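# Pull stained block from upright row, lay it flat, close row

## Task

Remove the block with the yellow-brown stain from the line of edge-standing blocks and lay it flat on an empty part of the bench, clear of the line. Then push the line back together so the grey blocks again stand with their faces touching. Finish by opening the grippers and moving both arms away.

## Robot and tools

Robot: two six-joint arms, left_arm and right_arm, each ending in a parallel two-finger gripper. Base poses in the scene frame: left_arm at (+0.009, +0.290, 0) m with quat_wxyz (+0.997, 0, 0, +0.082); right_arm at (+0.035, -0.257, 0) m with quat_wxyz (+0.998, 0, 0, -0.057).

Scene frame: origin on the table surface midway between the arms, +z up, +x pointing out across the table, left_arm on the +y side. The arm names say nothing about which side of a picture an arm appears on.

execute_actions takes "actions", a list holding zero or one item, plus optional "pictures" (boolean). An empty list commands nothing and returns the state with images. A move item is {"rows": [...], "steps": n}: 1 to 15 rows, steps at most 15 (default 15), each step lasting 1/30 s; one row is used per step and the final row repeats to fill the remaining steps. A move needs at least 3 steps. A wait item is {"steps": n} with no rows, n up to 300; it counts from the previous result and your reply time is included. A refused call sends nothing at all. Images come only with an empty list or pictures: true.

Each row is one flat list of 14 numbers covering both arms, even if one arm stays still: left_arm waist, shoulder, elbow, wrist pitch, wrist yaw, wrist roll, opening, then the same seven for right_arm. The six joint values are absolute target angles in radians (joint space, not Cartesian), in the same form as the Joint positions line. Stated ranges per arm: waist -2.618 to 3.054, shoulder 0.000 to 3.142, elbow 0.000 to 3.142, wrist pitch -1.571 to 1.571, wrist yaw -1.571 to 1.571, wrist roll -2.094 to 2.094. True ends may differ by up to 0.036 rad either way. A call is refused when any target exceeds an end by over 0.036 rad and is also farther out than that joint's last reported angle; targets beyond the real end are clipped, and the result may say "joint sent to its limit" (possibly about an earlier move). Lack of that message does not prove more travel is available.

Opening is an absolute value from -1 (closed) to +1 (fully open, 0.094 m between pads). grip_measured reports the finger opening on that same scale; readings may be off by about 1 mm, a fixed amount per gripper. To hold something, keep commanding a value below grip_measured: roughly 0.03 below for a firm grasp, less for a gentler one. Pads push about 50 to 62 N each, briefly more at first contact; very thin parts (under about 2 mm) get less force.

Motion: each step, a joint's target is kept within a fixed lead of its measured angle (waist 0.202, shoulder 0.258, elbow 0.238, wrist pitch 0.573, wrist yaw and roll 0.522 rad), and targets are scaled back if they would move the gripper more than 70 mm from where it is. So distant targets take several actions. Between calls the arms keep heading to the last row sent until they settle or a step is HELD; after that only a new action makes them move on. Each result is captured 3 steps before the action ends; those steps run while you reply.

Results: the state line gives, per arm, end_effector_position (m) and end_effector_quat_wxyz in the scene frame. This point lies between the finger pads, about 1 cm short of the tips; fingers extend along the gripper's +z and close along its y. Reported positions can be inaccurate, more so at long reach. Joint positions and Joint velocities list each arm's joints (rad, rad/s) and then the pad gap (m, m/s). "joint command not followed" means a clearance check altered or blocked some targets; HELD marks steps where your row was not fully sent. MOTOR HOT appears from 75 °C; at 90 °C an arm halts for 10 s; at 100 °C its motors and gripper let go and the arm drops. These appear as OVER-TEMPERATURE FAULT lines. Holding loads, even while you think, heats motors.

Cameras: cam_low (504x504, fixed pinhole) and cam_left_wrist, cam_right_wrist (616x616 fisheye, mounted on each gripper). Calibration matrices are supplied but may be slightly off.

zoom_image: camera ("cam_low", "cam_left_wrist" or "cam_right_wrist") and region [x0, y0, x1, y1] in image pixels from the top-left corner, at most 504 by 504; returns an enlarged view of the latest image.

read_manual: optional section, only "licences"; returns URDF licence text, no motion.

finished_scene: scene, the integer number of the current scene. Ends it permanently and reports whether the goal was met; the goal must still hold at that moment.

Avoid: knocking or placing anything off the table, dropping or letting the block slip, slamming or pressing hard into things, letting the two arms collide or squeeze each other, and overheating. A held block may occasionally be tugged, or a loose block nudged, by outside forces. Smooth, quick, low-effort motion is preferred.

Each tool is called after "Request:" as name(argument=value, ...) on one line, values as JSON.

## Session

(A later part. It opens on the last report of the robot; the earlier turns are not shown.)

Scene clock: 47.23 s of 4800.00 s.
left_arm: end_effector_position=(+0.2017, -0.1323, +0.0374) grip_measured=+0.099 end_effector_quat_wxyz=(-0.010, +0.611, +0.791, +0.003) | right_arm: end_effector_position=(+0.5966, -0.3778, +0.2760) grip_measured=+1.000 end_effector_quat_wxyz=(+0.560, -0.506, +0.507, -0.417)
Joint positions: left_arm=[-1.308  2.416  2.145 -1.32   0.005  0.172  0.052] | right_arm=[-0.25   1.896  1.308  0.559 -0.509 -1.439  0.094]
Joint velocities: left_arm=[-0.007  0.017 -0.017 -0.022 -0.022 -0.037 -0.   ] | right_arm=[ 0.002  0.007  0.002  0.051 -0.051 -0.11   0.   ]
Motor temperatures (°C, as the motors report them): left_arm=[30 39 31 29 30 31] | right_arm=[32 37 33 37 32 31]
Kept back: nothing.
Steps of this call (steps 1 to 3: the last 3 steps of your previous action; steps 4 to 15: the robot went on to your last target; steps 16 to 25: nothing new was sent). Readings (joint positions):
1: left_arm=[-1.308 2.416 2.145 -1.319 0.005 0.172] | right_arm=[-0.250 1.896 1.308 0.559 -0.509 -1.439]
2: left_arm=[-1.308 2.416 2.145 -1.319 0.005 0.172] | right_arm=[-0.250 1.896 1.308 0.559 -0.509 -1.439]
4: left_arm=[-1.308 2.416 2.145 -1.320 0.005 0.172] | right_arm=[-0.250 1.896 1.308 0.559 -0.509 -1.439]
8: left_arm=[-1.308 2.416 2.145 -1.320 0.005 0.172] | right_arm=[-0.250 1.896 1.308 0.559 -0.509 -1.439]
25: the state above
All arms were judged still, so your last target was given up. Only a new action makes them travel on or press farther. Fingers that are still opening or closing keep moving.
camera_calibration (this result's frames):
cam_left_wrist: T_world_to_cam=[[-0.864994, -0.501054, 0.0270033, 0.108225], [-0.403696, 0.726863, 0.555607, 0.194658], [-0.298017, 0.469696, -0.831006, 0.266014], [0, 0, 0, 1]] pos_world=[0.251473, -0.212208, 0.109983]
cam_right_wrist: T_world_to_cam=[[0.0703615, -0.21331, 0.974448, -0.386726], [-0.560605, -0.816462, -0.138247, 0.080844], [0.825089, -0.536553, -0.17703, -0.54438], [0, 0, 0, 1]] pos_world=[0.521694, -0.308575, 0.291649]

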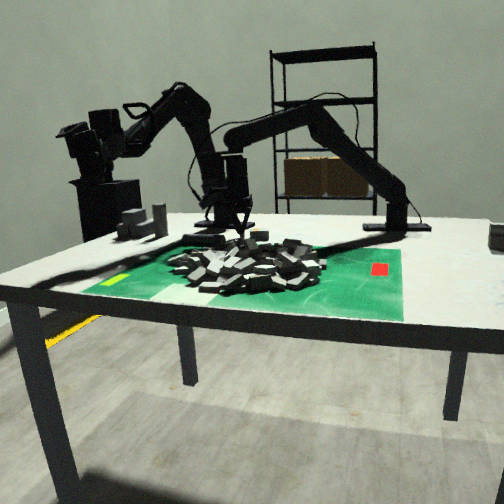

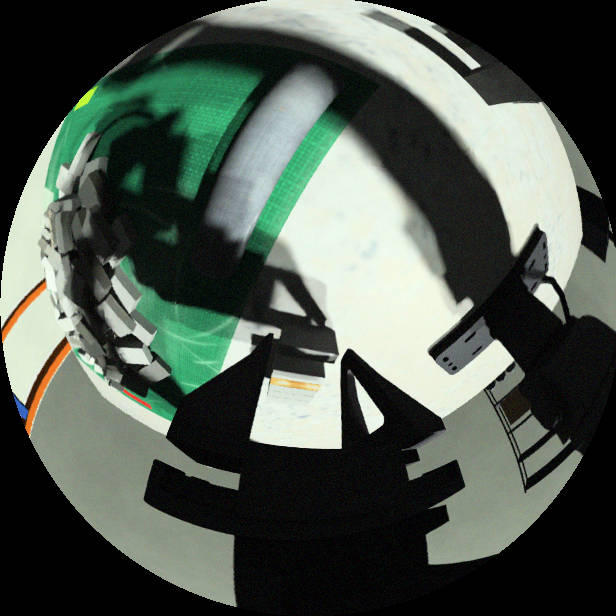

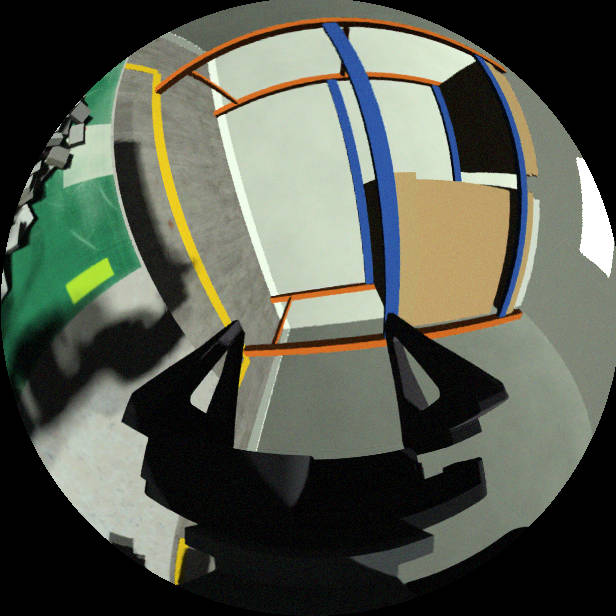

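Request:
execute_actions(actions=[{"rows": [[-1.313,2.4228,2.1707,-1.3292,0,0.165,-0.02,-0.25,1.896,1.308,0.559,-0.516,-1.438,1],[-1.313,2.4228,2.1707,-1.3292,0,0.165,-0.10,-0.25,1.896,1.308,0.559,-0.516,-1.438,1],[-1.313,2.4228,2.1707,-1.3292,0,0.165,-0.15,-0.25,1.896,1.308,0.559,-0.516,-1.438,1],[-1.313,2.4228,2.1707,-1.3292,0,0.165,-0.17,-0.25,1.896,1.308,0.559,-0.516,-1.438,1],[-1.313,2.4228,2.1707,-1.3292,0,0.165,-0.182,-0.25,1.896,1.308,0.559,-0.516,-1.438,1],[-1.313,2.4228,2.1707,-1.3292,0,0.165,-0.192,-0.25,1.896,1.308,0.559,-0.516,-1.438,1],[-1.313,2.4228,2.1707,-1.3292,0,0.165,-0.202,-0.25,1.896,1.308,0.559,-0.516,-1.438,1],[-1.313,2.4228,2.1707,-1.3292,0,0.165,-0.212,-0.25,1.896,1.308,0.559,-0.516,-1.438,1]], "steps": 13}])

Scene clock: 61.73 s of 4800.00 s.
left_arm: end_effector_position=(+0.2017, -0.1322, +0.0374) grip_measured=-0.176 end_effector_quat_wxyz=(-0.011, +0.611, +0.792, +0.003) | right_arm: end_effector_position=(+0.5966, -0.3778, +0.2760) grip_measured=+1.000 end_effector_quat_wxyz=(+0.560, -0.506, +0.507, -0.417)
Joint positions: left_arm=[-1.308  2.416  2.145 -1.32   0.005  0.171  0.039] | right_arm=[-0.25   1.896  1.308  0.559 -0.509 -1.439  0.094]
Joint velocities: left_arm=[-0.002  0.002 -0.007  0.007 -0.022 -0.037 -0.001] | right_arm=[-0.007 -0.002 -0.007 -0.007  0.037 -0.007  0.   ]
Motor temperatures (°C, as the motors report them): left_arm=[30 41 32 29 30 31] | right_arm=[32 38 33 38 32 31]
Steps of this call (steps 1 to 90: nothing new was sent; then 11.17 s passed at rest; steps 91 to 100: the first 10 steps of this action). Readings (joint positions):
91: left_arm=[-1.308 2.416 2.145 -1.320 0.005 0.171] | right_arm=[-0.250 1.896 1.308 0.559 -0.509 -1.439]
92: left_arm=[-1.308 2.416 2.145 -1.320 0.005 0.171] | right_arm=[-0.250 1.896 1.308 0.559 -0.509 -1.439]
94: left_arm=[-1.308 2.416 2.145 -1.320 0.005 0.171] | right_arm=[-0.250 1.896 1.308 0.559 -0.509 -1.439]
98: left_arm=[-1.308 2.416 2.145 -1.320 0.005 0.171] | right_arm=[-0.250 1.896 1.308 0.559 -0.509 -1.439]
100: the state above

Request:
execute_actions(actions=[{"rows": [[-1.313,2.4322,2.1733,-1.3344,0,0.165,-0.212,-0.25,1.896,1.308,0.559,-0.516,-1.438,1],[-1.313,2.4381,2.1803,-1.3396,0,0.165,-0.212,-0.25,1.896,1.308,0.559,-0.516,-1.438,1],[-1.313,2.4429,2.1911,-1.3434,0,0.165,-0.212,-0.25,1.896,1.308,0.559,-0.516,-1.438,1],[-1.313,2.4483,2.2045,-1.3485,0,0.165,-0.212,-0.25,1.896,1.308,0.559,-0.516,-1.438,1],[-1.313,2.4546,2.2197,-1.3534,0,0.165,-0.212,-0.25,1.896,1.308,0.559,-0.516,-1.438,1],[-1.313,2.4615,2.2358,-1.3587,0,0.165,-0.212,-0.25,1.896,1.308,0.559,-0.516,-1.438,1],[-1.313,2.4693,2.2519,-1.3659,0,0.165,-0.212,-0.25,1.896,1.308,0.559,-0.516,-1.438,1],[-1.313,2.4756,2.2671,-1.3728,0,0.165,-0.212,-0.25,1.896,1.308,0.559,-0.516,-1.438,1],[-1.313,2.4830,2.2806,-1.3789,0,0.165,-0.212,-0.25,1.896,1.308,0.559,-0.516,-1.438,1],[-1.313,2.4888,2.2913,-1.3837,0,0.165,-0.212,-0.25,1.896,1.308,0.559,-0.516,-1.438,1],[-1.313,2.4927,2.2983,-1.3869,0,0.165,-0.212,-0.25,1.896,1.308,0.559,-0.516,-1.438,1],[-1.313,2.4941,2.3009,-1.3881,0,0.165,-0.212,-0.25,1.896,1.308,0.559,-0.516,-1.438,1]], "steps": 15}])

Request:
execute_actions(actions=[{"steps": 12}], pictures=true)

Scene clock: 62.40 s of 4800.00 s.
left_arm: end_effector_position=(+0.2075, -0.1448, +0.0378) grip_measured=-0.176 end_effector_quat_wxyz=(-0.005, +0.611, +0.792, +0.000) | right_arm: end_effector_position=(+0.5966, -0.3778, +0.2760) grip_measured=+1.000 end_effector_quat_wxyz=(+0.560, -0.506, +0.507, -0.417)
Joint positions: left_arm=[-1.308  2.481  2.262 -1.362  0.005  0.171  0.039] | right_arm=[-0.25   1.896  1.308  0.559 -0.509 -1.439  0.094]
Joint velocities: left_arm=[-0.007  0.1    0.212 -0.11   0.007  0.066 -0.   ] | right_arm=[-0.007  0.007 -0.017  0.037 -0.022  0.022  0.   ]
Motor temperatures (°C, as the motors report them): left_arm=[30 41 32 29 30 31] | right_arm=[32 38 33 38 32 31]
Steps of this call (steps 1 to 3: the last 3 steps of your previous action; steps 4 to 8: the robot went on to your last target; steps 9 to 20: the first 12 steps of this action). Readings (joint positions):
9: left_arm=[-1.308 2.416 2.145 -1.321 0.005 0.171] | right_arm=[-0.250 1.896 1.308 0.559 -0.509 -1.439]
10: left_arm=[-1.308 2.418 2.146 -1.322 0.005 0.171] | right_arm=[-0.250 1.896 1.308 0.559 -0.509 -1.439]
12: left_arm=[-1.308 2.426 2.160 -1.331 0.005 0.171] | right_arm=[-0.250 1.896 1.308 0.559 -0.509 -1.439]
16: left_arm=[-1.308 2.454 2.214 -1.348 0.005 0.171] | right_arm=[-0.250 1.896 1.308 0.559 -0.509 -1.439]
20: the state above

Scene clock: 62.80 s of 4800.00 s.
left_arm: end_effector_position=(+0.2066, -0.1429, +0.0377) grip_measured=-0.176 end_effector_quat_wxyz=(-0.010, +0.611, +0.792, +0.003) | right_arm: end_effector_position=(+0.5966, -0.3778, +0.2760) grip_measured=+1.000 end_effector_quat_wxyz=(+0.560, -0.506, +0.507, -0.417)
Joint positions: left_arm=[-1.308  2.486  2.272 -1.377  0.005  0.171  0.039] | right_arm=[-0.25   1.896  1.308  0.559 -0.509 -1.439  0.094]
Joint velocities: left_arm=[-0.002 -0.012  0.017  0.007 -0.007 -0.007 -0.   ] | right_arm=[-0.017 -0.017 -0.027  0.081  0.037  0.037  0.   ]
Motor temperatures (°C, as the motors report them): left_arm=[30 41 32 29 30 31] | right_arm=[32 38 33 38 32 31]
Kept back: nothing.
Steps of this call (steps 1 to 3: the last 3 steps of your previous action; steps 4 to 12: the robot went on to your last target). Readings (joint positions):
1: left_arm=[-1.308 2.483 2.267 -1.364 0.005 0.171] | right_arm=[-0.250 1.896 1.308 0.559 -0.509 -1.439]
2: left_arm=[-1.308 2.484 2.270 -1.366 0.005 0.171] | right_arm=[-0.250 1.896 1.308 0.559 -0.509 -1.439]
4: left_arm=[-1.308 2.486 2.272 -1.370 0.005 0.171] | right_arm=[-0.250 1.896 1.308 0.559 -0.509 -1.439]
8: left_arm=[-1.308 2.486 2.272 -1.375 0.005 0.171] | right_arm=[-0.250 1.896 1.308 0.559 -0.509 -1.439]
12: the state above
camera_calibration (this result's frames):
cam_left_wrist: T_world_to_cam=[[-0.864817, -0.501382, 0.0266158, 0.107074], [-0.404164, 0.726622, 0.555583, 0.204264], [-0.297899, 0.46972, -0.831035, 0.272703], [0, 0, 0, 1]] pos_world=[0.256393, -0.222832, 0.11029]
cam_right_wrist: T_world_to_cam=[[0.0703615, -0.21331, 0.974448, -0.386726], [-0.560605, -0.816462, -0.138247, 0.080844], [0.825089, -0.536553, -0.17703, -0.54438], [0, 0, 0, 1]] pos_world=[0.521694, -0.308575, 0.291649]

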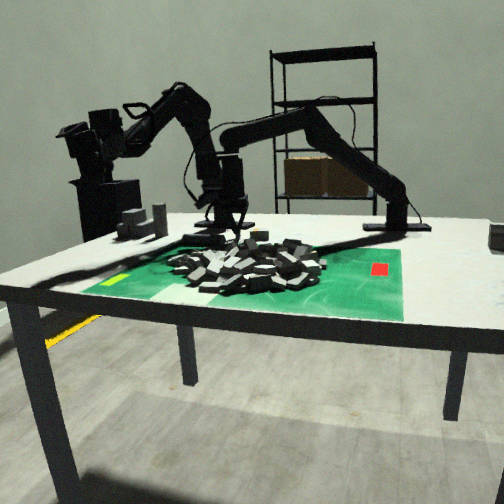

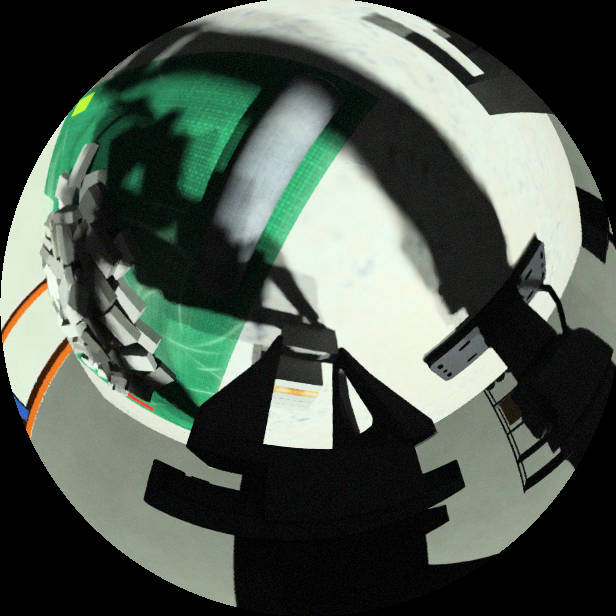

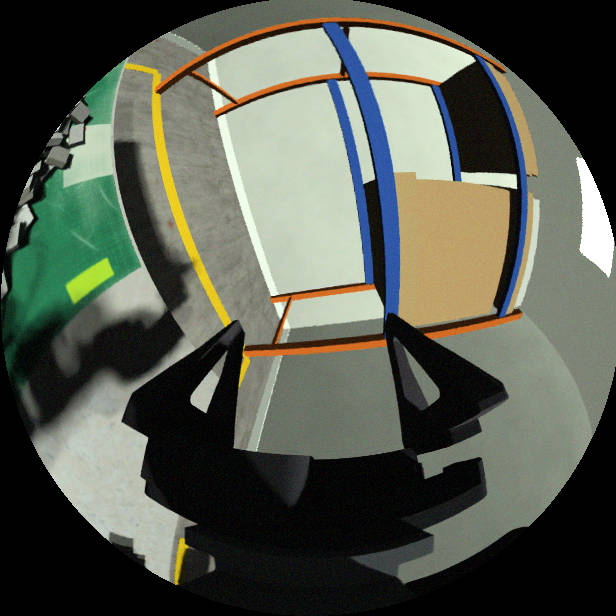

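Request:
zoom_image(camera="cam_left_wrist", region=[245, 300, 365, 420])

Region (245, 300, 365, 420) of cam_left_wrist's 616x616 image, scaled by 4.200, with more detail than that image has.

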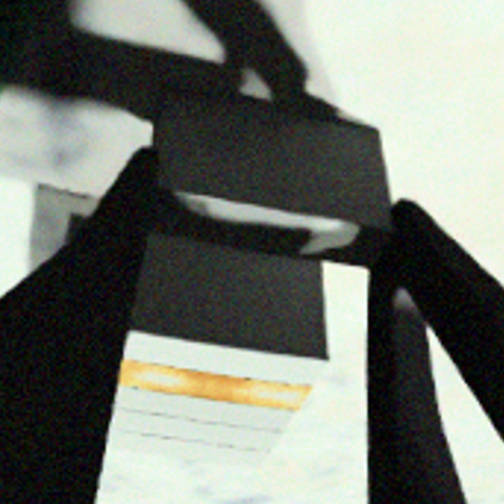

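Request:
execute_actions(actions=[{"rows": [[-1.313,2.4941,2.3009,-1.3881,0,0.165,-0.16,-0.25,1.896,1.308,0.559,-0.516,-1.438,1],[-1.313,2.4941,2.3009,-1.3881,0,0.165,-0.08,-0.25,1.896,1.308,0.559,-0.516,-1.438,1],[-1.310,2.4651,2.2594,-1.3643,0,0.165,0.0,-0.25,1.896,1.308,0.559,-0.516,-1.438,1],[-1.308,2.4624,2.2546,-1.3622,0,0.165,0.08,-0.25,1.896,1.308,0.559,-0.516,-1.438,1],[-1.306,2.4582,2.2471,-1.3589,0,0.165,0.12,-0.25,1.896,1.308,0.559,-0.516,-1.438,1],[-1.303,2.4526,2.2371,-1.3545,0,0.165,0.12,-0.25,1.896,1.308,0.559,-0.516,-1.438,1],[-1.299,2.4458,2.2250,-1.3491,0,0.165,0.12,-0.25,1.896,1.308,0.559,-0.516,-1.438,1],[-1.294,2.4380,2.2110,-1.3430,0,0.165,0.12,-0.25,1.896,1.308,0.559,-0.516,-1.438,1],[-1.289,2.4293,2.1954,-1.3361,0,0.165,0.12,-0.25,1.896,1.308,0.559,-0.516,-1.438,1],[-1.285,2.4199,2.1787,-1.3288,0,0.165,0.12,-0.25,1.896,1.308,0.559,-0.516,-1.438,1],[-1.284,2.4100,2.1610,-1.3210,0,0.165,0.12,-0.25,1.896,1.308,0.559,-0.516,-1.438,1],[-1.284,2.3997,2.1426,-1.3129,0,0.165,0.12,-0.25,1.896,1.308,0.559,-0.516,-1.438,1],[-1.284,2.3893,2.1240,-1.3047,0,0.165,0.12,-0.25,1.896,1.308,0.559,-0.516,-1.438,1],[-1.286,2.3788,2.1054,-1.2965,0,0.165,0.12,-0.25,1.896,1.308,0.559,-0.516,-1.438,1],[-1.288,2.3685,2.0870,-1.2884,0,0.165,0.12,-0.25,1.896,1.308,0.559,-0.516,-1.438,1]], "steps": 15}])

Request:
execute_actions(actions=[{"rows": [[-1.288,2.3586,2.0693,-1.2806,0,0.165,0.12,-0.25,1.896,1.308,0.559,-0.516,-1.438,1],[-1.288,2.3492,2.0526,-1.2733,0,0.165,0.12,-0.25,1.896,1.308,0.559,-0.516,-1.438,1],[-1.288,2.3405,2.0370,-1.2664,0,0.165,0.12,-0.25,1.896,1.308,0.559,-0.516,-1.438,1],[-1.288,2.3327,2.0230,-1.2603,0,0.165,0.12,-0.25,1.896,1.308,0.559,-0.516,-1.438,1],[-1.288,2.3259,2.0109,-1.2549,0,0.165,0.12,-0.25,1.896,1.308,0.559,-0.516,-1.438,1],[-1.288,2.3203,2.0009,-1.2505,0,0.165,0.12,-0.25,1.896,1.308,0.559,-0.516,-1.438,1],[-1.288,2.3161,1.9934,-1.2472,0,0.165,0.12,-0.25,1.896,1.308,0.559,-0.516,-1.438,1],[-1.288,2.3134,1.9886,-1.2451,0,0.165,0.12,-0.25,1.896,1.308,0.559,-0.516,-1.438,1],[-1.288,2.3125,1.9870,-1.2444,0,0.165,0.12,-0.25,1.896,1.308,0.559,-0.516,-1.438,1]], "steps": 12}])

Request:
execute_actions(actions=[{"steps": 16}], pictures=true)

Scene clock: 66.00 s of 4800.00 s.
left_arm: end_effector_position=(+0.2045, -0.1315, +0.0332) grip_measured=+0.119 end_effector_quat_wxyz=(-0.019, +0.608, +0.793, +0.007) | right_arm: end_effector_position=(+0.5966, -0.3778, +0.2760) grip_measured=+1.000 end_effector_quat_wxyz=(+0.560, -0.506, +0.507, -0.417)
Joint positions: left_arm=[-1.301  2.447  2.182 -1.346  0.005  0.171  0.053] | right_arm=[-0.25   1.896  1.308  0.559 -0.509 -1.439  0.094]
Joint velocities: left_arm=[ 0.071 -0.281 -0.505  0.198 -0.037 -0.081  0.   ] | right_arm=[ 0.002 -0.002 -0.012  0.022  0.051  0.007  0.   ]
Motor temperatures (°C, as the motors report them): left_arm=[30 41 32 29 30 31] | right_arm=[32 38 33 38 32 31]
Steps of this call (steps 1 to 30: the robot went on to your last target; steps 31 to 84: nothing new was sent; steps 85 to 96: the first 12 steps of this action). Readings (joint positions):
85: left_arm=[-1.308 2.486 2.272 -1.378 0.005 0.171] | right_arm=[-0.250 1.896 1.308 0.559 -0.509 -1.439]
86: left_arm=[-1.308 2.486 2.272 -1.378 0.005 0.171] | right_arm=[-0.250 1.896 1.308 0.559 -0.509 -1.439]
88: left_arm=[-1.308 2.486 2.272 -1.378 0.005 0.171] | right_arm=[-0.250 1.896 1.308 0.559 -0.509 -1.439]
92: left_arm=[-1.308 2.476 2.244 -1.365 0.005 0.171] | right_arm=[-0.250 1.896 1.308 0.559 -0.509 -1.439]
96: the state above

Scene clock: 66.40 s of 4800.00 s.
left_arm: end_effector_position=(+0.1997, -0.1118, +0.0361) grip_measured=+0.119 end_effector_quat_wxyz=(-0.019, +0.605, +0.796, +0.007) | right_arm: end_effector_position=(+0.5966, -0.3778, +0.2760) grip_measured=+1.000 end_effector_quat_wxyz=(+0.560, -0.506, +0.507, -0.417)
Joint positions: left_arm=[-1.293  2.342  2.008 -1.277  0.005  0.171  0.053] | right_arm=[-0.25   1.896  1.308  0.559 -0.509 -1.439  0.094]
Joint velocities: left_arm=[ 0.007 -0.076 -0.139  0.125  0.007 -0.022 -0.001] | right_arm=[-0.007 -0.027  0.022 -0.007 -0.051 -0.022  0.   ]
Motor temperatures (°C, as the motors report them): left_arm=[30 41 32 29 30 31] | right_arm=[32 38 33 38 32 31]
Steps of this call (steps 1 to 3: the last 3 steps of your previous action; steps 4 to 12: the first 9 steps of this action). Readings (joint positions):
4: left_arm=[-1.293 2.405 2.110 -1.322 0.005 0.171] | right_arm=[-0.250 1.896 1.308 0.559 -0.509 -1.439]
5: left_arm=[-1.293 2.394 2.093 -1.315 0.005 0.171] | right_arm=[-0.250 1.896 1.308 0.559 -0.509 -1.439]
7: left_arm=[-1.293 2.374 2.061 -1.302 0.005 0.171] | right_arm=[-0.250 1.896 1.308 0.559 -0.509 -1.439]
11: left_arm=[-1.293 2.345 2.014 -1.280 0.005 0.171] | right_arm=[-0.250 1.896 1.308 0.559 -0.509 -1.439]
12: the state above

Scene clock: 66.93 s of 4800.00 s.
left_arm: end_effector_position=(+0.2011, -0.1147, +0.0354) grip_measured=+0.119 end_effector_quat_wxyz=(-0.012, +0.605, +0.796, +0.004) | right_arm: end_effector_position=(+0.5966, -0.3778, +0.2760) grip_measured=+1.000 end_effector_quat_wxyz=(+0.560, -0.506, +0.507, -0.417)
Joint positions: left_arm=[-1.293  2.339  2.    -1.257  0.005  0.171  0.053] | right_arm=[-0.25   1.896  1.308  0.559 -0.509 -1.439  0.094]
Joint velocities: left_arm=[-0.017  0.002 -0.007 -0.007 -0.022 -0.007 -0.001] | right_arm=[-0.007  0.002  0.017 -0.007 -0.007 -0.037  0.   ]
Motor temperatures (°C, as the motors report them): left_arm=[30 41 32 29 30 31] | right_arm=[32 38 33 38 32 31]
Kept back: nothing.
Steps of this call (steps 1 to 3: the last 3 steps of your previous action; steps 4 to 16: the robot went on to your last target). Readings (joint positions):
1: left_arm=[-1.293 2.340 2.004 -1.274 0.005 0.171] | right_arm=[-0.250 1.896 1.308 0.559 -0.509 -1.439]
2: left_arm=[-1.293 2.339 2.002 -1.271 0.005 0.171] | right_arm=[-0.250 1.896 1.308 0.559 -0.509 -1.439]
4: left_arm=[-1.293 2.339 2.001 -1.266 0.005 0.171] | right_arm=[-0.250 1.896 1.308 0.559 -0.509 -1.439]
8: left_arm=[-1.293 2.339 2.000 -1.260 0.005 0.171] | right_arm=[-0.250 1.896 1.308 0.559 -0.509 -1.439]
16: the state above
camera_calibration (this result's frames):
cam_left_wrist: T_world_to_cam=[[-0.857219, -0.514283, 0.0262422, 0.113517], [-0.414019, 0.718608, 0.55874, 0.183739], [-0.306209, 0.468098, -0.828927, 0.257235], [0, 0, 0, 1]] pos_world=[0.252148, -0.194068, 0.107588]
cam_right_wrist: T_world_to_cam=[[0.0703615, -0.21331, 0.974448, -0.386726], [-0.560605, -0.816462, -0.138247, 0.080844], [0.825089, -0.536553, -0.17703, -0.54438], [0, 0, 0, 1]] pos_world=[0.521694, -0.308575, 0.291649]

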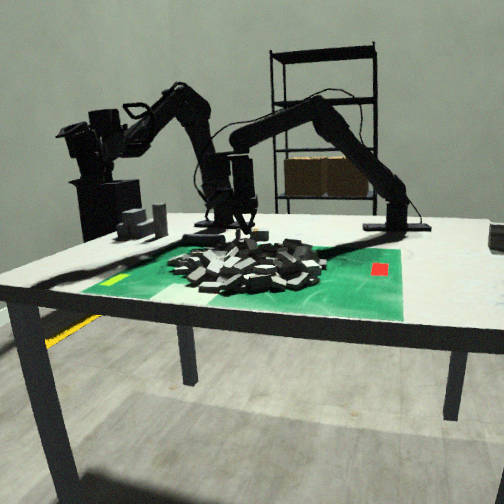

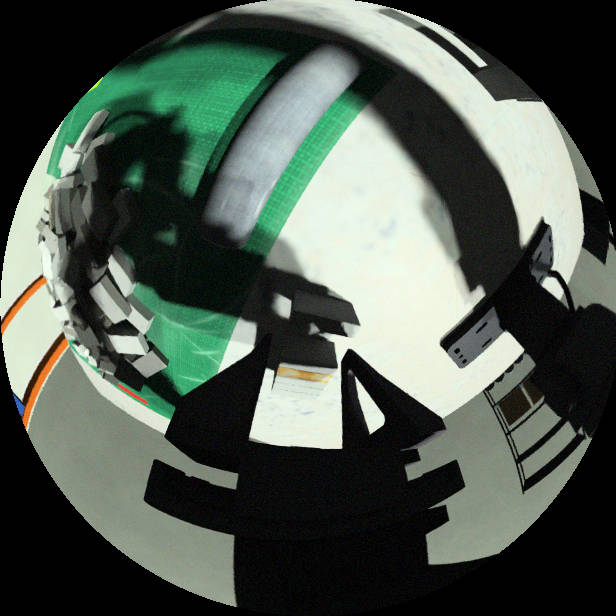

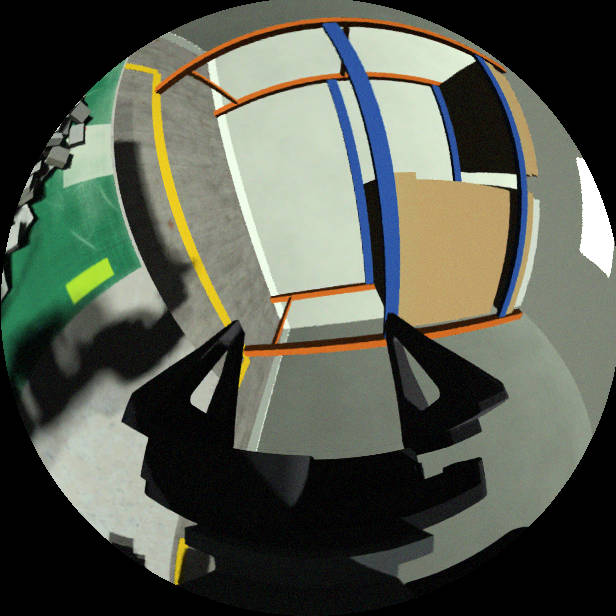

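Request:
zoom_image(camera="cam_left_wrist", region=[255, 280, 375, 400])

Region (255, 280, 375, 400) of cam_left_wrist's 616x616 image, scaled by 4.200, with more detail than that image has.

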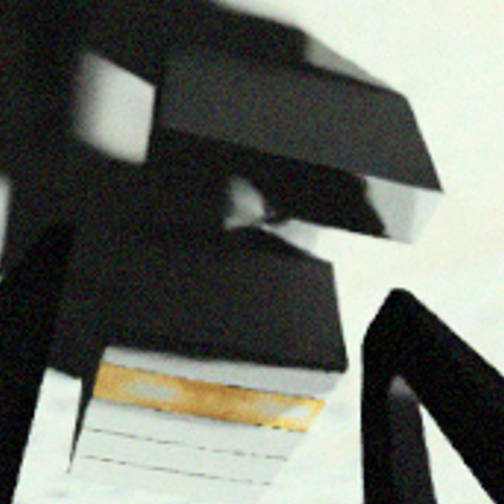

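Request:
zoom_image(camera="cam_left_wrist", region=[265, 330, 355, 400])

Region (265, 330, 355, 400) of cam_left_wrist's 616x616 image, scaled by 5.600, with more detail than that image has.

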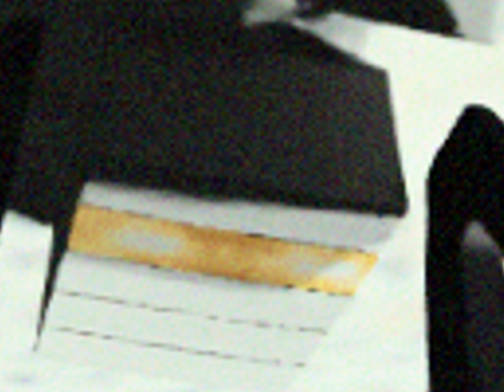

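Request:
execute_actions(actions=[{"rows": [[-1.288,2.304,1.987,-1.238,0,0.180,0.12,-0.25,1.896,1.308,0.559,-0.516,-1.438,1],[-1.288,2.298,1.987,-1.232,0,0.192,0.12,-0.25,1.896,1.308,0.559,-0.516,-1.438,1],[-1.288,2.298,1.987,-1.232,0,0.196,0.12,-0.25,1.896,1.308,0.559,-0.516,-1.438,1],[-1.288,2.298,1.987,-1.232,0,0.196,0.12,-0.25,1.896,1.308,0.559,-0.516,-1.438,1],[-1.288,2.303,1.987,-1.237,0,0.194,0.12,-0.25,1.896,1.308,0.559,-0.516,-1.438,1],[-1.288,2.3065,1.987,-1.240,0,0.193,0.12,-0.25,1.896,1.308,0.559,-0.516,-1.438,1]], "steps": 12}])

Request:
execute_actions(actions=[{"steps": 12}], pictures=true)

Scene clock: 69.33 s of 4800.00 s.
left_arm: end_effector_position=(+0.2022, -0.1171, +0.0396) grip_measured=+0.119 end_effector_quat_wxyz=(-0.004, +0.610, +0.792, -0.000) | right_arm: end_effector_position=(+0.5966, -0.3778, +0.2760) grip_measured=+1.000 end_effector_quat_wxyz=(+0.560, -0.506, +0.507, -0.417)
Joint positions: left_arm=[-1.293  2.329  2.    -1.249  0.005  0.184  0.053] | right_arm=[-0.25   1.896  1.308  0.559 -0.509 -1.439  0.094]
Joint velocities: left_arm=[-0.002 -0.022 -0.012  0.066 -0.037 -0.022 -0.001] | right_arm=[-0.002 -0.007 -0.007 -0.037  0.037 -0.11   0.   ]
Motor temperatures (°C, as the motors report them): left_arm=[30 42 31 29 30 31] | right_arm=[32 38 33 38 32 31]
Steps of this call (steps 1 to 15: the robot went on to your last target; steps 16 to 63: nothing new was sent; steps 64 to 72: the first 9 steps of this action). Readings (joint positions):
64: left_arm=[-1.293 2.339 2.000 -1.256 0.005 0.172] | right_arm=[-0.250 1.896 1.308 0.559 -0.509 -1.439]
65: left_arm=[-1.293 2.338 2.000 -1.254 0.005 0.174] | right_arm=[-0.250 1.896 1.308 0.559 -0.509 -1.439]
67: left_arm=[-1.293 2.334 2.000 -1.251 0.005 0.179] | right_arm=[-0.250 1.896 1.308 0.559 -0.509 -1.439]
71: left_arm=[-1.293 2.329 2.000 -1.249 0.005 0.183] | right_arm=[-0.250 1.896 1.308 0.559 -0.509 -1.439]
72: the state above

Scene clock: 69.73 s of 4800.00 s.
left_arm: end_effector_position=(+0.2022, -0.1171, +0.0396) grip_measured=+0.119 end_effector_quat_wxyz=(-0.004, +0.611, +0.792, -0.000) | right_arm: end_effector_position=(+0.5966, -0.3778, +0.2760) grip_measured=+1.000 end_effector_quat_wxyz=(+0.560, -0.506, +0.507, -0.417)
Joint positions: left_arm=[-1.293  2.329  2.    -1.249  0.005  0.186  0.053] | right_arm=[-0.25   1.896  1.308  0.559 -0.509 -1.439  0.094]
Joint velocities: left_arm=[ 0.017 -0.017 -0.012  0.051 -0.051  0.081  0.   ] | right_arm=[ 0.007 -0.017  0.002  0.051 -0.037 -0.007  0.   ]
Motor temperatures (°C, as the motors report them): left_arm=[30 42 31 29 30 31] | right_arm=[32 38 33 38 32 31]
Kept back: nothing.
Steps of this call (steps 1 to 3: the last 3 steps of your previous action; steps 4 to 12: the robot went on to your last target). Readings (joint positions):
1: left_arm=[-1.293 2.329 2.000 -1.249 0.005 0.184] | right_arm=[-0.250 1.896 1.308 0.559 -0.509 -1.439]
2: left_arm=[-1.293 2.329 2.000 -1.249 0.005 0.185] | right_arm=[-0.250 1.896 1.308 0.559 -0.509 -1.439]
4: left_arm=[-1.293 2.329 2.000 -1.249 0.005 0.185] | right_arm=[-0.250 1.896 1.308 0.559 -0.509 -1.439]
8: left_arm=[-1.293 2.329 2.000 -1.249 0.005 0.186] | right_arm=[-0.250 1.896 1.308 0.559 -0.509 -1.439]
12: the state above
camera_calibration (this result's frames):
cam_left_wrist: T_world_to_cam=[[-0.864779, -0.501368, 0.028067, 0.11611], [-0.407538, 0.733396, 0.544098, 0.184612], [-0.293378, 0.459086, -0.838552, 0.258968], [0, 0, 0, 1]] pos_world=[0.251621, -0.196069, 0.113452]
cam_right_wrist: T_world_to_cam=[[0.0703615, -0.21331, 0.974448, -0.386726], [-0.560605, -0.816462, -0.138247, 0.080844], [0.825089, -0.536553, -0.17703, -0.54438], [0, 0, 0, 1]] pos_world=[0.521694, -0.308575, 0.291649]

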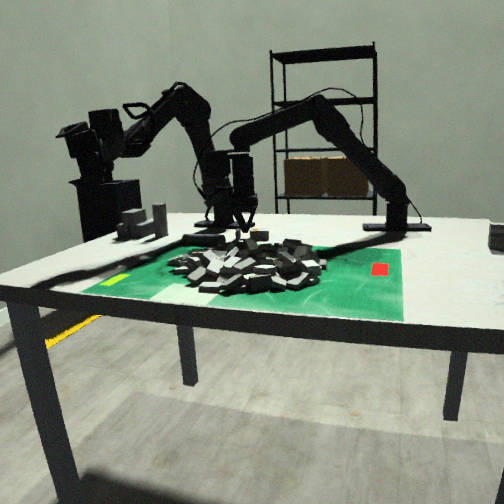

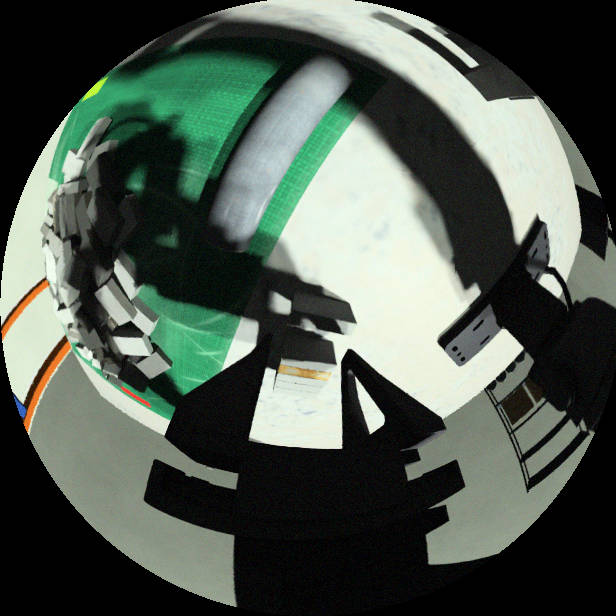

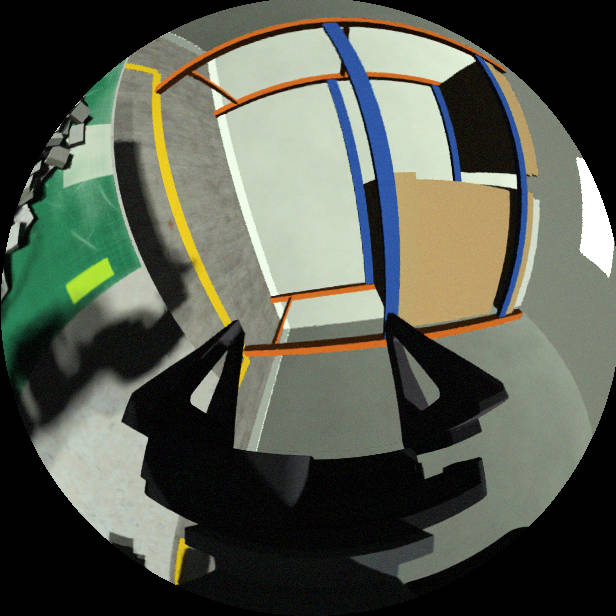

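Request:
execute_actions(actions=[])

Scene clock: 70.43 s of 4800.00 s.
left_arm: end_effector_position=(+0.2022, -0.1171, +0.0396) grip_measured=+0.119 end_effector_quat_wxyz=(-0.004, +0.611, +0.792, -0.000) | right_arm: end_effector_position=(+0.5966, -0.3778, +0.2760) grip_measured=+1.000 end_effector_quat_wxyz=(+0.560, -0.506, +0.507, -0.417)
Joint positions: left_arm=[-1.293  2.329  2.    -1.249  0.005  0.186  0.053] | right_arm=[-0.25   1.896  1.308  0.559 -0.509 -1.439  0.094]
Joint velocities: left_arm=[-0.017 -0.012 -0.012 -0.007 -0.007 -0.022 -0.   ] | right_arm=[-0.007 -0.002 -0.002  0.022 -0.007 -0.037  0.   ]
Motor temperatures (°C, as the motors report them): left_arm=[30 42 31 29 30 31] | right_arm=[32 38 33 38 32 31]
Kept back: nothing.
Steps of this call (steps 1 to 15: the robot went on to your last target; steps 16 to 21: nothing new was sent). Readings (joint positions):
1: left_arm=[-1.293 2.329 2.000 -1.249 0.005 0.186] | right_arm=[-0.250 1.896 1.308 0.559 -0.509 -1.439]
2: left_arm=[-1.293 2.329 2.000 -1.249 0.005 0.186] | right_arm=[-0.250 1.896 1.308 0.559 -0.509 -1.439]
4: left_arm=[-1.293 2.329 2.000 -1.249 0.005 0.186] | right_arm=[-0.250 1.896 1.308 0.559 -0.509 -1.439]
8: left_arm=[-1.293 2.329 2.000 -1.249 0.005 0.186] | right_arm=[-0.250 1.896 1.308 0.559 -0.509 -1.439]
21: the state above
All arms were judged still, so your last target was given up. Only a new action makes them travel on or press farther. Fingers that are still opening or closing keep moving.
camera_calibration (this result's frames):
cam_left_wrist: T_world_to_cam=[[-0.86497, -0.501038, 0.0280699, 0.116187], [-0.407257, 0.733553, 0.544097, 0.184574], [-0.293204, 0.459196, -0.838553, 0.258945], [0, 0, 0, 1]] pos_world=[0.251591, -0.196087, 0.113452]
cam_right_wrist: T_world_to_cam=[[0.0703615, -0.21331, 0.974448, -0.386726], [-0.560605, -0.816462, -0.138247, 0.080844], [0.825089, -0.536553, -0.17703, -0.54438], [0, 0, 0, 1]] pos_world=[0.521694, -0.308575, 0.291649]

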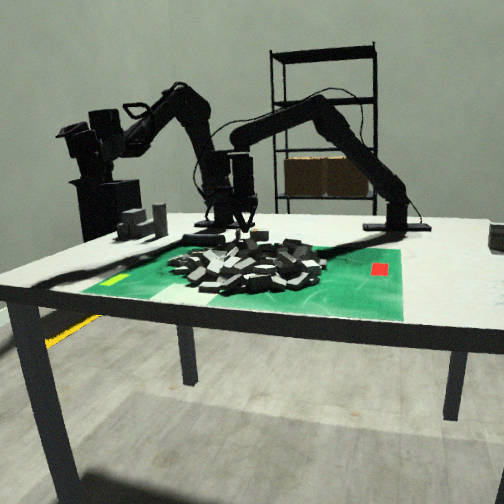

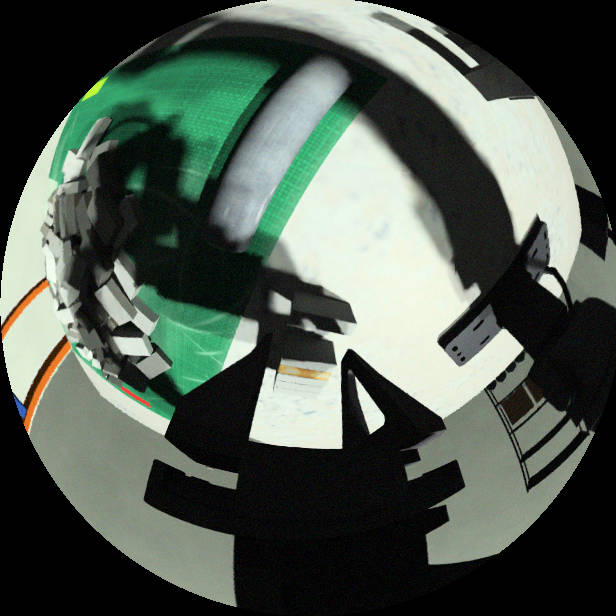

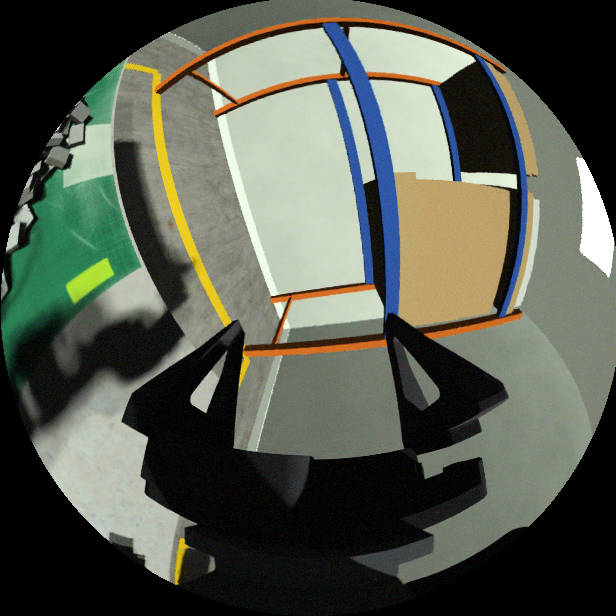

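Request:
zoom_image(camera="cam_left_wrist", region=[240, 270, 400, 430])

Region (240, 270, 400, 430) of cam_left_wrist's 616x616 image, scaled by 3.150, with more detail than that image has.

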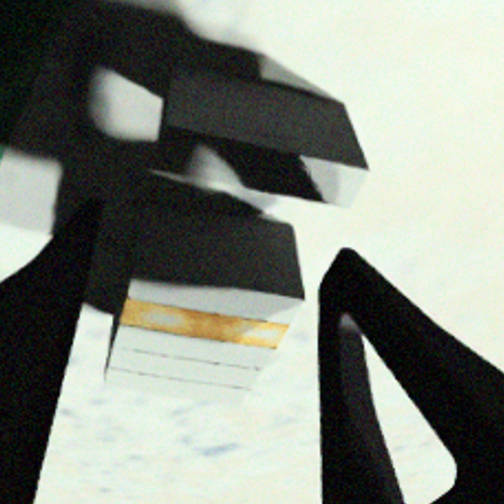

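Request:
execute_actions(actions=[{"rows": [[-1.311,2.3065,1.972,-1.240,0,0.193,0.06,-0.25,1.896,1.308,0.559,-0.516,-1.438,1],[-1.311,2.3065,1.972,-1.240,0,0.193,0.0,-0.25,1.896,1.308,0.559,-0.516,-1.438,1],[-1.311,2.3065,1.972,-1.240,0,0.193,-0.05,-0.25,1.896,1.308,0.559,-0.516,-1.438,1],[-1.3015,2.3065,1.9815,-1.240,0,0.193,-0.09,-0.25,1.896,1.308,0.559,-0.516,-1.438,1],[-1.3015,2.3065,1.9815,-1.240,0,0.193,-0.12,-0.25,1.896,1.308,0.559,-0.516,-1.438,1],[-1.3015,2.3065,1.9815,-1.240,0,0.193,-0.14,-0.25,1.896,1.308,0.559,-0.516,-1.438,1],[-1.3015,2.3065,1.9815,-1.240,0,0.193,-0.155,-0.25,1.896,1.308,0.559,-0.516,-1.438,1],[-1.3015,2.3065,1.9815,-1.240,0,0.193,-0.167,-0.25,1.896,1.308,0.559,-0.516,-1.438,1],[-1.3015,2.3065,1.9815,-1.240,0,0.193,-0.176,-0.25,1.896,1.308,0.559,-0.516,-1.438,1],[-1.3015,2.3065,1.9815,-1.240,0,0.193,-0.184,-0.25,1.896,1.308,0.559,-0.516,-1.438,1],[-1.3015,2.3065,1.9815,-1.240,0,0.193,-0.191,-0.25,1.896,1.308,0.559,-0.516,-1.438,1],[-1.3015,2.3065,1.9815,-1.240,0,0.193,-0.198,-0.25,1.896,1.308,0.559,-0.516,-1.438,1],[-1.3015,2.3065,1.9815,-1.240,0,0.193,-0.205,-0.25,1.896,1.308,0.559,-0.516,-1.438,1],[-1.3015,2.3065,1.9815,-1.240,0,0.193,-0.212,-0.25,1.896,1.308,0.559,-0.516,-1.438,1]], "steps": 15}])

Scene clock: 73.63 s of 4800.00 s.
left_arm: end_effector_position=(+0.1992, -0.1153, +0.0366) grip_measured=-0.193 end_effector_quat_wxyz=(-0.009, +0.613, +0.790, +0.002) | right_arm: end_effector_position=(+0.5966, -0.3778, +0.2760) grip_measured=+1.000 end_effector_quat_wxyz=(+0.560, -0.506, +0.507, -0.417)
Joint positions: left_arm=[-1.297  2.329  1.988 -1.248  0.004  0.186  0.038] | right_arm=[-0.25   1.896  1.308  0.559 -0.509 -1.439  0.094]
Joint velocities: left_arm=[-0.002 -0.017 -0.002  0.007 -0.007 -0.007 -0.008] | right_arm=[ 0.002 -0.007  0.012 -0.007 -0.037  0.066  0.   ]
Motor temperatures (°C, as the motors report them): left_arm=[30 43 31 29 30 31] | right_arm=[32 38 34 38 32 31]
Steps of this call (steps 1 to 84: nothing new was sent; steps 85 to 96: the first 12 steps of this action). Readings (joint positions):
85: left_arm=[-1.293 2.329 1.998 -1.248 0.005 0.186] | right_arm=[-0.250 1.896 1.308 0.559 -0.509 -1.439]
86: left_arm=[-1.294 2.329 1.995 -1.248 0.004 0.186] | right_arm=[-0.250 1.896 1.308 0.559 -0.509 -1.439]
88: left_arm=[-1.297 2.329 1.989 -1.248 0.004 0.186] | right_arm=[-0.250 1.896 1.308 0.559 -0.509 -1.439]
92: left_arm=[-1.297 2.329 1.988 -1.248 0.004 0.186] | right_arm=[-0.250 1.896 1.308 0.559 -0.509 -1.439]
96: the state above

Request:
execute_actions(actions=[])

Request:
zoom_image(camera="cam_left_wrist", region=[240, 290, 400, 450])

Scene clock: 73.83 s of 4800.00 s.
left_arm: end_effector_position=(+0.1992, -0.1153, +0.0366) grip_measured=-0.211 end_effector_quat_wxyz=(-0.009, +0.613, +0.790, +0.002) | right_arm: end_effector_position=(+0.5966, -0.3778, +0.2760) grip_measured=+1.000 end_effector_quat_wxyz=(+0.560, -0.506, +0.507, -0.417)
Joint positions: left_arm=[-1.297  2.329  1.988 -1.248  0.004  0.186  0.037] | right_arm=[-0.25   1.896  1.308  0.559 -0.509 -1.439  0.094]
Joint velocities: left_arm=[-0.002  0.002  0.002 -0.037 -0.022 -0.022 -0.   ] | right_arm=[ 0.002  0.012 -0.007 -0.022 -0.022  0.022  0.   ]
Motor temperatures (°C, as the motors report them): left_arm=[30 43 31 29 30 31] | right_arm=[32 38 34 38 32 31]
Kept back: nothing.
Steps of this call (steps 1 to 3: the last 3 steps of your previous action; steps 4 to 6: the robot went on to your last target). Readings (joint positions):
1: left_arm=[-1.297 2.329 1.988 -1.248 0.004 0.186] | right_arm=[-0.250 1.896 1.308 0.559 -0.509 -1.439]
2: left_arm=[-1.297 2.329 1.988 -1.248 0.004 0.186] | right_arm=[-0.250 1.896 1.308 0.559 -0.509 -1.439]
4: left_arm=[-1.297 2.329 1.988 -1.248 0.004 0.186] | right_arm=[-0.250 1.896 1.308 0.559 -0.509 -1.439]
6: the state above
camera_calibration (this result's frames):
cam_left_wrist: T_world_to_cam=[[-0.867142, -0.497339, 0.0268051, 0.115443], [-0.401598, 0.730016, 0.552988, 0.18174], [-0.294591, 0.468755, -0.832758, 0.255925], [0, 0, 0, 1]] pos_world=[0.248486, -0.195225, 0.109529]
cam_right_wrist: T_world_to_cam=[[0.0703615, -0.21331, 0.974448, -0.386726], [-0.560605, -0.816462, -0.138247, 0.080844], [0.825089, -0.536553, -0.17703, -0.54438], [0, 0, 0, 1]] pos_world=[0.521694, -0.308575, 0.291649]

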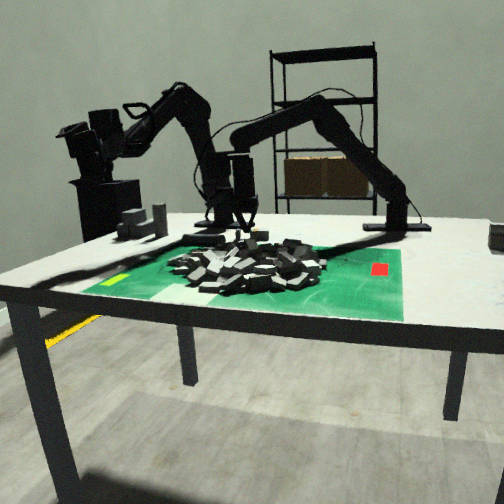

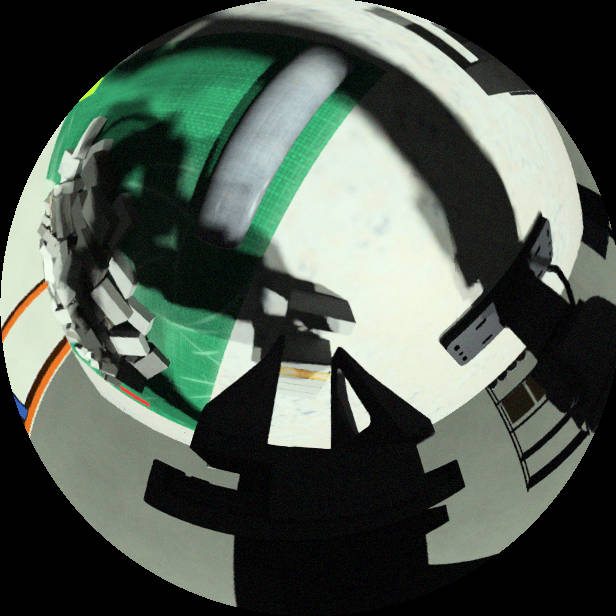

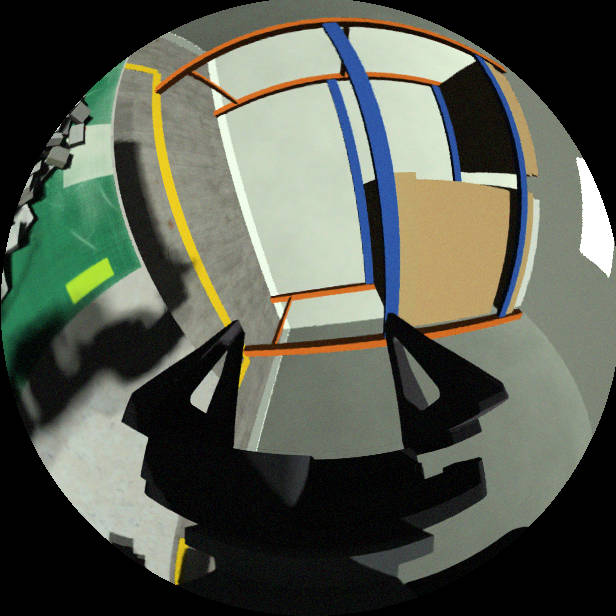

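Region (240, 290, 400, 450) of cam_left_wrist's 616x616 image, scaled by 3.150, with more detail than that image has.

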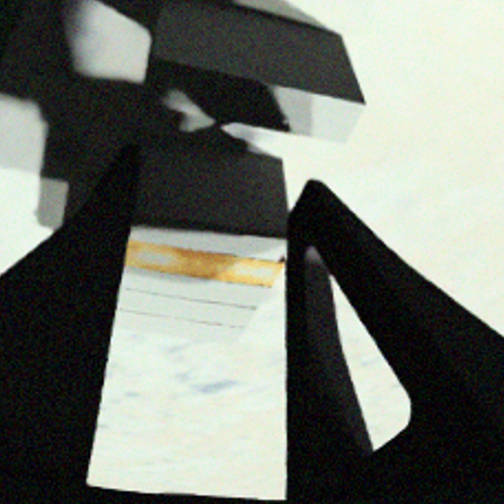

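Request:
execute_actions(actions=[{"rows": [[-1.3015,2.3065,1.9815,-1.240,0,0.193,-0.220,-0.25,1.896,1.308,0.559,-0.516,-1.438,1],[-1.3015,2.3065,1.9815,-1.240,0,0.193,-0.228,-0.25,1.896,1.308,0.559,-0.516,-1.438,1],[-1.3015,2.3065,1.9815,-1.240,0,0.193,-0.236,-0.25,1.896,1.308,0.559,-0.516,-1.438,1],[-1.3015,2.3065,1.9815,-1.240,0,0.193,-0.244,-0.25,1.896,1.308,0.559,-0.516,-1.438,1],[-1.3015,2.3065,1.9815,-1.240,0,0.193,-0.252,-0.25,1.896,1.308,0.559,-0.516,-1.438,1],[-1.3015,2.3065,1.9815,-1.240,0,0.193,-0.26,-0.25,1.896,1.308,0.559,-0.516,-1.438,1]], "steps": 12}], pictures=true)

Scene clock: 77.67 s of 4800.00 s.
left_arm: end_effector_position=(+0.1992, -0.1153, +0.0366) grip_measured=-0.259 end_effector_quat_wxyz=(-0.009, +0.613, +0.790, +0.002) | right_arm: end_effector_position=(+0.5966, -0.3778, +0.2760) grip_measured=+1.000 end_effector_quat_wxyz=(+0.560, -0.506, +0.507, -0.417)
Joint positions: left_arm=[-1.297  2.329  1.988 -1.248  0.004  0.186  0.035] | right_arm=[-0.25   1.896  1.308  0.559 -0.509 -1.439  0.094]
Joint velocities: left_arm=[-0.017 -0.007  0.002 -0.051  0.022  0.081 -0.001] | right_arm=[ 0.007 -0.002  0.002 -0.066 -0.051 -0.066  0.   ]
Motor temperatures (°C, as the motors report them): left_arm=[30 43 31 29 30 31] | right_arm=[32 38 34 38 32 31]
Steps of this call (steps 1 to 15: the robot went on to your last target; steps 16 to 90: nothing new was sent; then 0.53 s passed at rest; steps 91 to 99: the first 9 steps of this action). Readings (joint positions):
91: left_arm=[-1.297 2.329 1.988 -1.248 0.004 0.186] | right_arm=[-0.250 1.896 1.308 0.559 -0.509 -1.439]
92: left_arm=[-1.297 2.329 1.988 -1.248 0.004 0.186] | right_arm=[-0.250 1.896 1.308 0.559 -0.509 -1.439]
94: left_arm=[-1.297 2.329 1.988 -1.248 0.004 0.186] | right_arm=[-0.250 1.896 1.308 0.559 -0.509 -1.439]
98: left_arm=[-1.297 2.329 1.988 -1.248 0.004 0.186] | right_arm=[-0.250 1.896 1.308 0.559 -0.509 -1.439]
99: the state above
camera_calibration (this result's frames):
cam_left_wrist: T_world_to_cam=[[-0.867142, -0.497339, 0.0268051, 0.115443], [-0.401598, 0.730016, 0.552988, 0.18174], [-0.294591, 0.468755, -0.832758, 0.255925], [0, 0, 0, 1]] pos_world=[0.248486, -0.195225, 0.109529]
cam_right_wrist: T_world_to_cam=[[0.0703615, -0.21331, 0.974448, -0.386726], [-0.560605, -0.816462, -0.138247, 0.080844], [0.825089, -0.536553, -0.17703, -0.54438], [0, 0, 0, 1]] pos_world=[0.521694, -0.308575, 0.291649]

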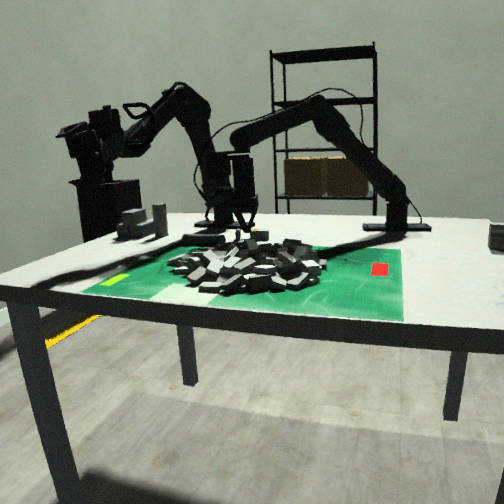

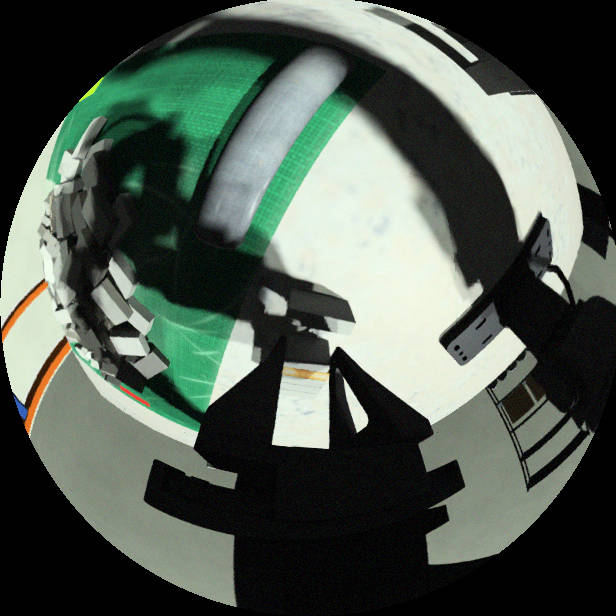

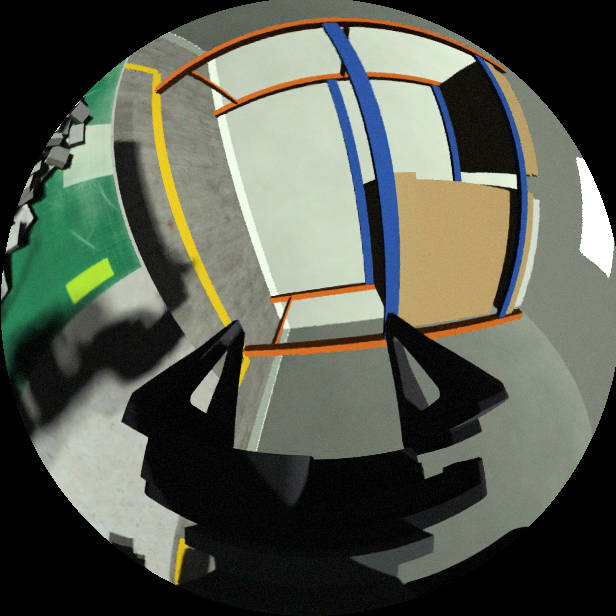

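Request:
zoom_image(camera="cam_left_wrist", region=[250, 290, 370, 410])

Request:
zoom_image(camera="cam_low", region=[200, 190, 300, 260])

Region (250, 290, 370, 410) of cam_left_wrist's 616x616 image, scaled by 4.200, with more detail than that image has.

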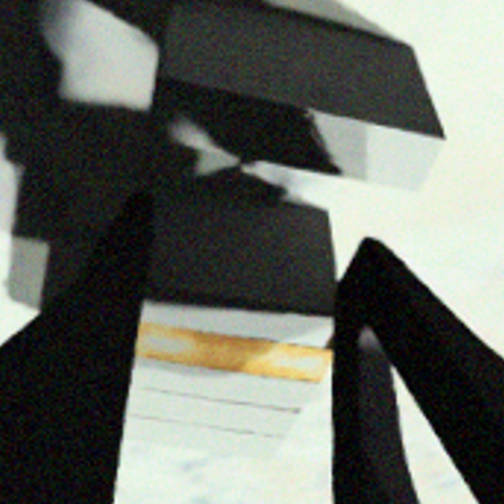

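Region (200, 190, 300, 260) of cam_low's 504x504 image, scaled by 5.040, with more detail than that image has; it fills the top 353 rows of this view, and the rest is white.

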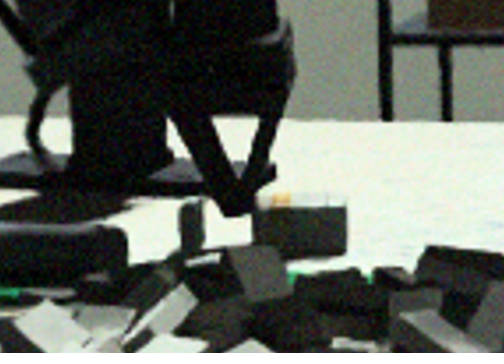

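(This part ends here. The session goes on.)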